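# Reorient carton in robot hand so label faces up

## Task

A carton sits loose on the robot hand's upturned palm. Using in-hand manipulation only, turn it until its label points upward. The goal picture shows one acceptable resting pose, and any rotation about the vertical axis is fine. Only this hand may touch the carton. The wrist camera, its post and the arm's final link count as part of the hand. If the carton contacts anything else or leaves the hand, the task fails. To finish, the carton must rest motionless for a moment on the palm or fingers, clear of the wrist, camera and post. The palm must face straight up. No hand motor may read moving or overload or be building toward a shutdown; a motor that was dead from the very start is exempt. Then end the scene. The hand is opened automatically at that point, and the carton must still be label-up while simply lying on the open hand.

## Robot and tools

Robot: a single UR7e-style six-joint arm carrying a 16-motor right hand with three fingers (index, middle, ring) and a thumb. Cameras: cam_head_left, cam_head_right, cam_high, cam_low (each 504x504) and cam_wrist (616x616), returned in that order.

Scene frame: the origin is on the table top directly below the arm base. +z is up, and +y is to the left when looking along +x. Reported positions are in metres and orientation is a wxyz quaternion. Velocities are in m/s and rad/s.

Hand point frame: the hand point sits in front of the palm, where the thumb tip would pinch against the index and middle tips. Its axes are +z along the straightened fingers toward the tips, +x across the palm away from the thumb, and +y outward from the palm face. The palm face is at y = -0.062 m. Palm facing straight up therefore means the hand's +y points along scene +z. With straight fingers, the knuckles are at z = -0.017 m and the tips reach 0.139 m beyond that. Bending moves the tips toward +y. A fixed mast near the wrist occupies x 0.05 to 0.10, z -0.16 to -0.11, out to y = +0.06 m. Only the fingertip rubber caps grip well.

The row (used by execute_actions and move): one list of 24 numbers, each in [-1, 1], in this order.
- Positions 1-6 are dx, dy, dz, rx, ry, rz. These are an offset, not a pose. They are measured in the hand point's own axes from the hand point's measured pose at the start of the action. Every row of an action uses that same start pose. For the first action of a call, the start is the pose in the latest result. Scale: 1.0 = 0.6 m or 180 degrees. rx, ry, rz form one rotation vector.
- Positions 7-22 are absolute goal angles for the 16 hinges, scaled linearly between each hinge's stops, in this order: index_mcp, index_abd, index_pip, index_dip, middle_mcp, middle_abd, middle_pip, middle_dip, ring_mcp, ring_abd, ring_pip, ring_dip, thumb_cmc, thumb_axl, thumb_mcp, thumb_ipl. Values at which each is straight: finger mcp +0.75, abd 0.00, pip +0.58, dip +0.70; thumb_cmc +0.71 (flat beside palm), thumb_axl +0.68, thumb_mcp +0.23, thumb_ipl +0.17.
- Moving toward -1 has these effects. Finger mcp/pip/dip curl toward the palm. abd swings the finger sideways away from the thumb. thumb_cmc brings the thumb around in front of the palm. thumb_axl rolls it. thumb_mcp and thumb_ipl bend it toward +z when axl is straight; with axl at -0.40 they bend it in the direction cmc swings.
- Position 23 is current_limit: -1 gives 0 mA and +1 gives 550 mA, with a floor of 11 mA. It also caps hinge speed, and very low values may not lift a finger.
- Position 24 is speed: the set-point moves at (speed+1)/2 of 5.9 rad/s.
- At the start, current_limit is +0.4 and speed is -0.6. Settings persist until rewritten.

Tools:
- execute_actions(actions): a list of actions. Each action is a table of up to 15 rows, each row lasting 1/30 s. A short table repeats its last row until 15 steps are filled. An empty list just returns state and images.
- move(target, speed, stop_force, blocking): drives the hand point in a straight line toward one row's offset, taken from the last reported pose. The hand numbers are sent at the outset. speed is 0.002 to 0.5 m/s (default 0.25); turning is capped at twice that value in rad/s. A path takes 0.5 to 10 s and is cut off at 10 s. stop_force is 9 to 40 N and is measured along the line to the target. It halts the path when pushback rises that much, then backs off two steps and holds. Do not rely on it for rotating moves, and omit it when moving away from a contact. blocking=false returns after 0.5 s; check with wait(0). It cannot be combined with stop_force. The 'move:' line reports the ending (done, contact, held, off_target, moving, fault), any limits applied (paced = clipped, held = blocked steps) and the distance to the target.
- wait(seconds 0-10): lets time run while the last command is held.
- stop(): brakes a running move.
- zoom_image(camera, region [x0,y0,x1,y1] in pixels, at most 504x504): returns an enlarged crop.
- show_instructions(): shows the reference images.
- read_manual(section): licence texts only.
- finished_scene(scene): ends the scene. Call it with 1 once the carton is label-up and settled.

Motion notes: each control step clips the commanded pose to within 100 mm and 16 degrees of the measured pose. Commands lag by about 0.17 s. Position takes priority over orientation when both cannot be reached. 'Hand target' shows the pose the controller is currently driving toward. A 'pose unreachable' line means the clearance check altered the command.

Hand readings, one per motor in the order above:
- hand_goal: the goals as written.
- hand_measured: the actual positions on the same scale.
- hand_current_ma: positive values push toward -1.
- hand_state: moving, goal, blocked or overload.
A finger squeezes only while its goal lies beyond the object surface. A motor at 495 mA or more accumulates seconds and shuts down at 5 s, going limp for 10 s. Motors reading overload from the first result are dead for the whole scene.

Hazards: a torque at a joint's load limit, or an outside force of 150 N, causes a fault. The arm stops for 10 s and the rest of the call is skipped. Load limits are 139 N m for pan, lift and elbow and 26 N m for each wrist joint. After a fault or HAND FAULT line, later commands in the same reply are dropped. The wrist force sensor reads in hand point axes and saturates near 50 N. Motors warn at 70 °C and brake at 85 °C. Avoid dropping the carton, letting it touch anything outside the hand, knocking things off the table, fast impacts and hard presses. Random brief pushes on loose objects can occur.

Each tool is called after "Call:" by a JSON object that holds its "api" and its "payload".

## Session

Call:
{"api": "execute_actions", "payload": {"actions": []}}

Scene clock: 0.00 s.
end_effector_position=(+0.6221, +0.0804, +0.4415) hand_goal=(+0.046, +0.000, -0.008, +0.280, +0.046, +0.000, -0.008, +0.280, +0.046, +0.000, -0.008, +0.280, -0.104, +0.266, +0.032, -0.018) hand_measured=(+0.062, +0.000, -0.006, +0.282, +0.062, +0.000, -0.006, +0.282, +0.062, +0.000, -0.004, +0.282, -0.092, +0.270, +0.034, -0.016) hand_current_ma=(+87, +0, +13, +14, +90, +0, +15, +12, +91, +0, +16, +13, +60, +24, +10, +10) hand_state=(goal, goal, goal, goal, goal, goal, goal, goal, goal, goal, goal, goal, goal, goal, goal, goal) hand_current_limit=0.40 hand_speed=-0.60 end_effector_quat_wxyz=(+0.494, +0.467, +0.541, +0.495) end_effector_velocity=(-0.000, -0.000, +0.000) end_effector_angular_velocity=(+0.000, -0.000, -0.000)
Joint positions: [-0.151 -1.152  2.19  -4.161 -1.346 -0.062]
Joint velocities: [-0.    -0.001  0.001 -0.    -0.     0.   ]
Joint torques (N m, as the arm reports them, + toward a larger angle): no reading
Wrist force (N, on the end effector, along its own x y z axes, offset not removed): no reading
Wrist torque (N m, same axes, about the end effector's origin, offset not removed): no reading
Hand target: +0.622, +0.080, +0.442; +0.494, +0.467, +0.541, +0.495

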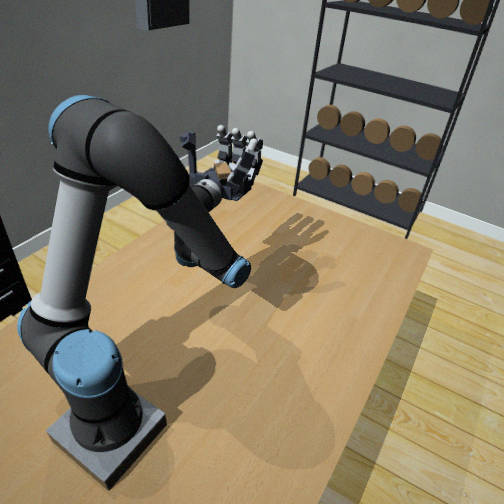

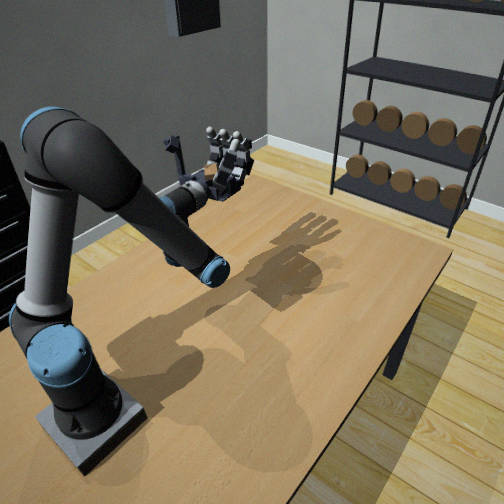

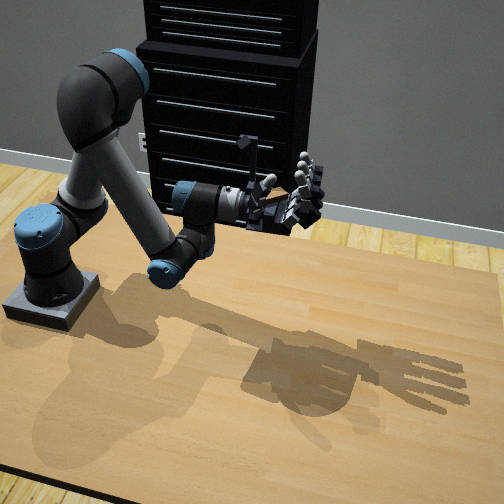

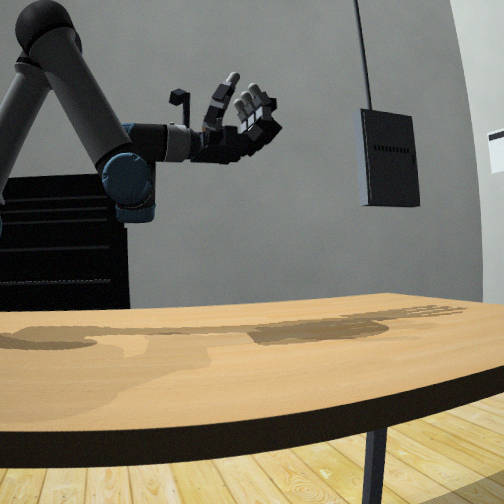

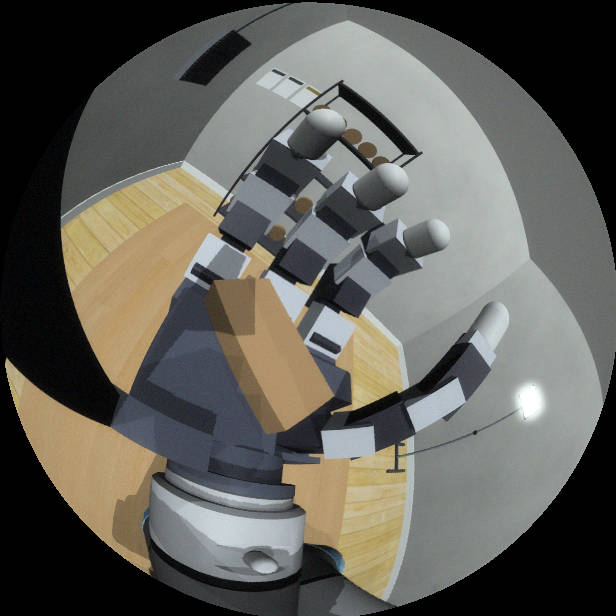

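Same approach.

Call:
{"api": "move", "payload": {"target": [0,0,0,0.5,0,0,0.046,0,-0.008,0.28,0.046,0,-0.008,0.28,0.046,0,-0.008,0.28,-0.104,0.266,0.032,-0.018,0.4,-0.6]}}

Scene clock: 3.93 s.
end_effector_position=(+0.6217, +0.0804, +0.4416) hand_goal=(+0.046, +0.000, -0.008, +0.280, +0.046, +0.000, -0.008, +0.280, +0.046, +0.000, -0.008, +0.280, -0.104, +0.266, +0.032, -0.018) hand_measured=(+0.062, +0.000, -0.006, +0.282, +0.064, +0.000, -0.004, +0.282, +0.062, +0.000, -0.004, +0.282, -0.102, +0.270, +0.030, -0.018) hand_current_ma=(+87, +0, +14, +14, +96, +0, +16, +12, +91, +0, +16, +13, +10, +24, -18, +6) hand_state=(goal, goal, goal, goal, goal, goal, goal, goal, goal, goal, goal, goal, goal, goal, goal, goal) hand_current_limit=0.40 hand_speed=-0.60 end_effector_quat_wxyz=(+0.019, +0.679, +0.733, -0.032) end_effector_velocity=(+0.000, -0.001, -0.000) end_effector_angular_velocity=(-0.001, +0.015, -0.004)
Joint positions: [-0.054 -1.474  1.374 -1.461 -1.63  -0.131]
Joint velocities: [ 0.     0.01  -0.017  0.023 -0.002  0.004]
Joint torques (N m, as the arm reports them, + toward a larger angle): [  6.56 -22.17 -29.99  -1.18  -1.65   1.25]
Wrist force (N, on the end effector, along its own x y z axes, offset not removed): [1.7 -0.8 -0.2]
Wrist torque (N m, same axes, about the end effector's origin, offset not removed): [0.22 -0.23 0.12]
Hand target: +0.622, +0.080, +0.442; +0.019, +0.679, +0.733, -0.032
Off the commanded pose: 0.000 m, 0 deg.
move: done

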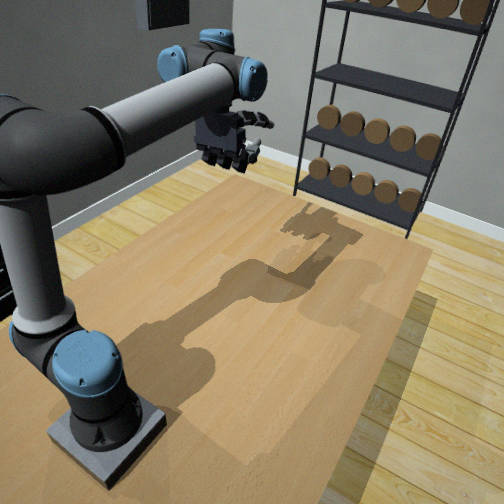

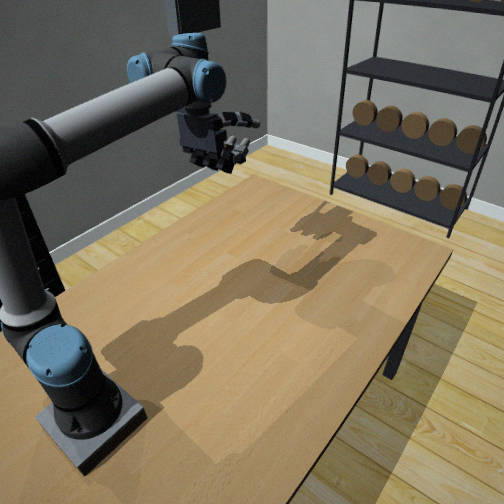

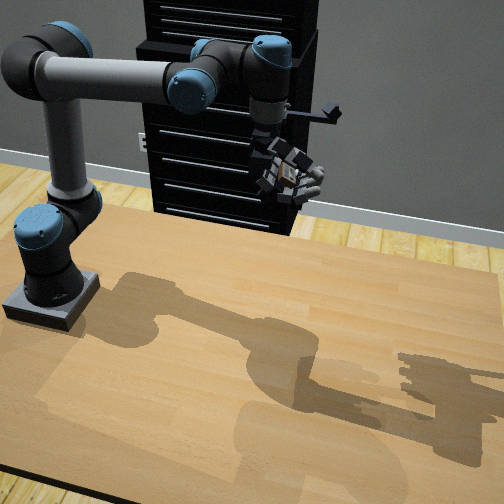

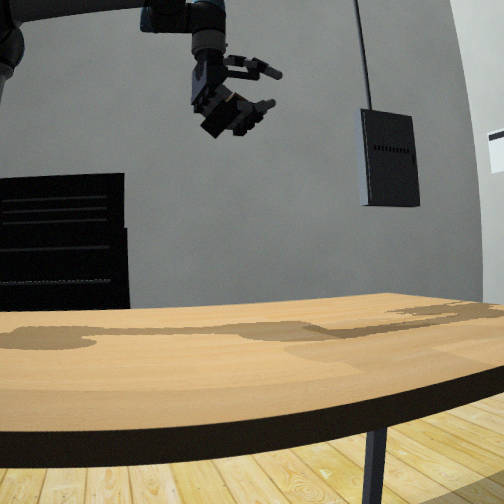

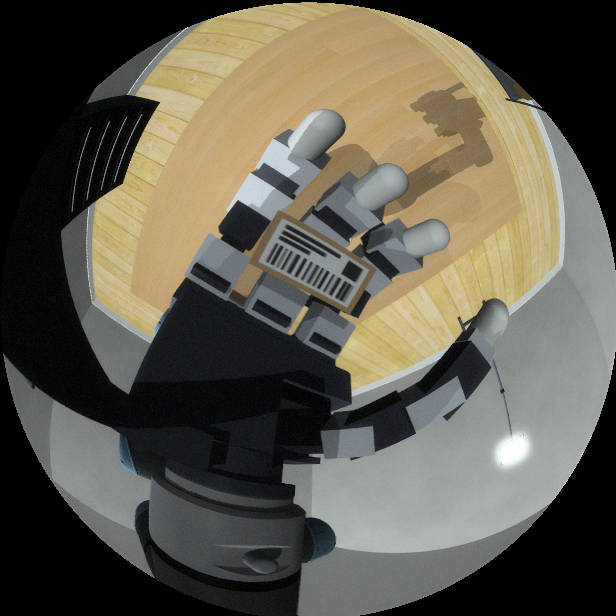

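Call:
{"api": "move", "payload": {"target": [0,0,0,-0.5,0,0,0.75,0,0.58,0.7,0.75,0,0.58,0.7,0.75,0,0.58,0.7,-0.104,0.266,0.032,-0.018,0.4,-0.9]}}

Scene clock: 7.83 s.
end_effector_position=(+0.6220, +0.0804, +0.4415) hand_goal=(+0.750, +0.000, +0.580, +0.700, +0.750, +0.000, +0.580, +0.700, +0.750, +0.000, +0.580, +0.700, -0.104, +0.266, +0.032, -0.018) hand_measured=(+0.762, +0.000, +0.580, +0.698, +0.762, +0.000, +0.580, +0.698, +0.762, +0.000, +0.580, +0.698, -0.102, +0.270, +0.030, -0.018) hand_current_ma=(+61, +0, +2, -12, +62, +0, +2, -11, +61, +0, +3, -11, +11, +24, -18, +6) hand_state=(goal, goal, goal, goal, goal, goal, goal, goal, goal, goal, goal, goal, goal, goal, goal, goal) hand_current_limit=0.40 hand_speed=-0.90 end_effector_quat_wxyz=(+0.494, +0.467, +0.541, +0.495) end_effector_velocity=(+0.000, +0.000, +0.001) end_effector_angular_velocity=(+0.002, -0.016, +0.000)
Joint positions: [-0.151 -1.152  2.191 -4.162 -1.346 -0.062]
Joint velocities: [ 0.001  0.01  -0.008 -0.019 -0.001  0.004]
Joint torques (N m, as the arm reports them, + toward a larger angle): [  7.41 -25.39 -20.67  -4.4   -1.6    1.35]
Wrist force (N, on the end effector, along its own x y z axes, offset not removed): [1.0 -0.7 -1.2]
Wrist torque (N m, same axes, about the end effector's origin, offset not removed): [0.09 -0.12 0.07]
Hand target: +0.622, +0.080, +0.442; +0.494, +0.467, +0.540, +0.496
Off the commanded pose: 0.000 m, 0 deg.
move: done

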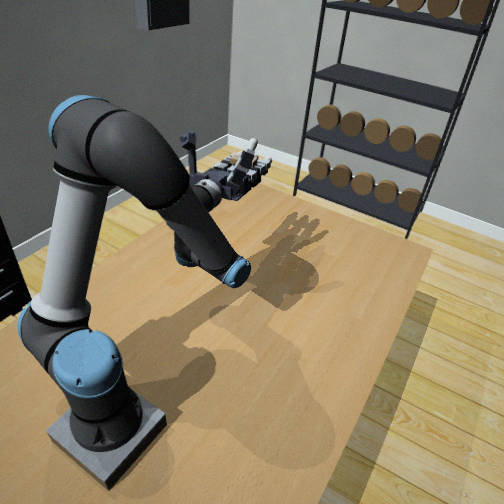

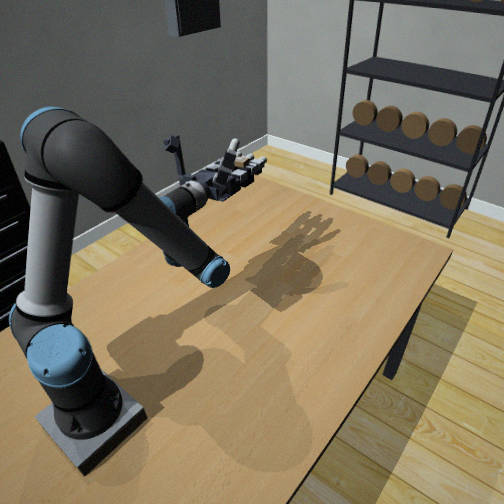

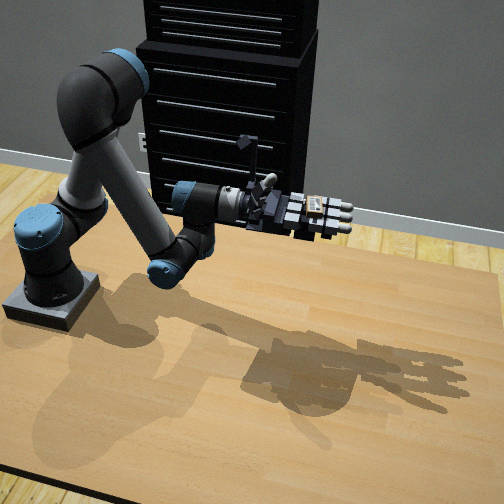

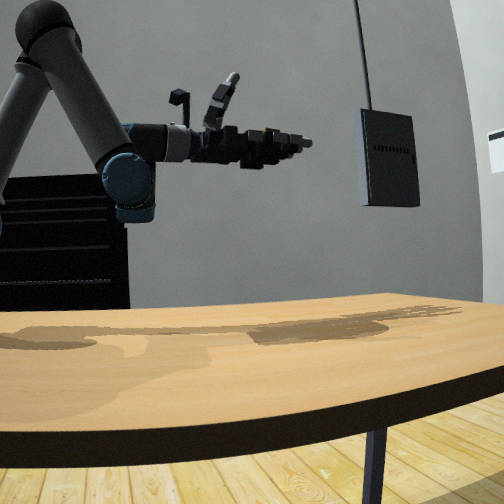

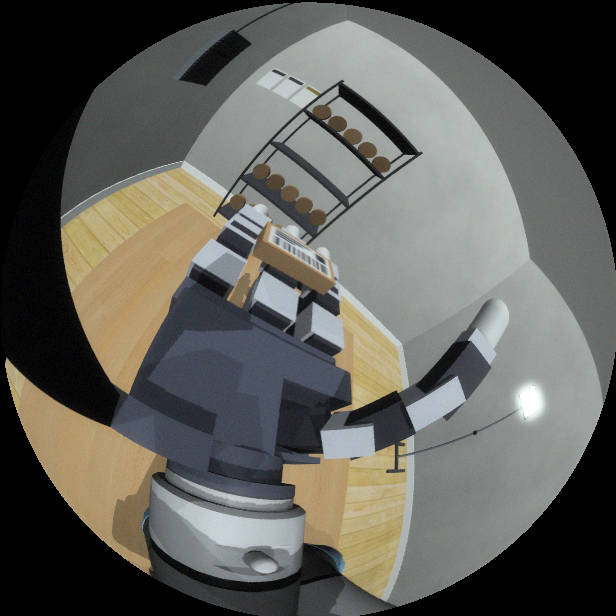

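Call:
{"api": "finished_scene", "payload": {"scene": 2}}

The scene is finished: the task was done.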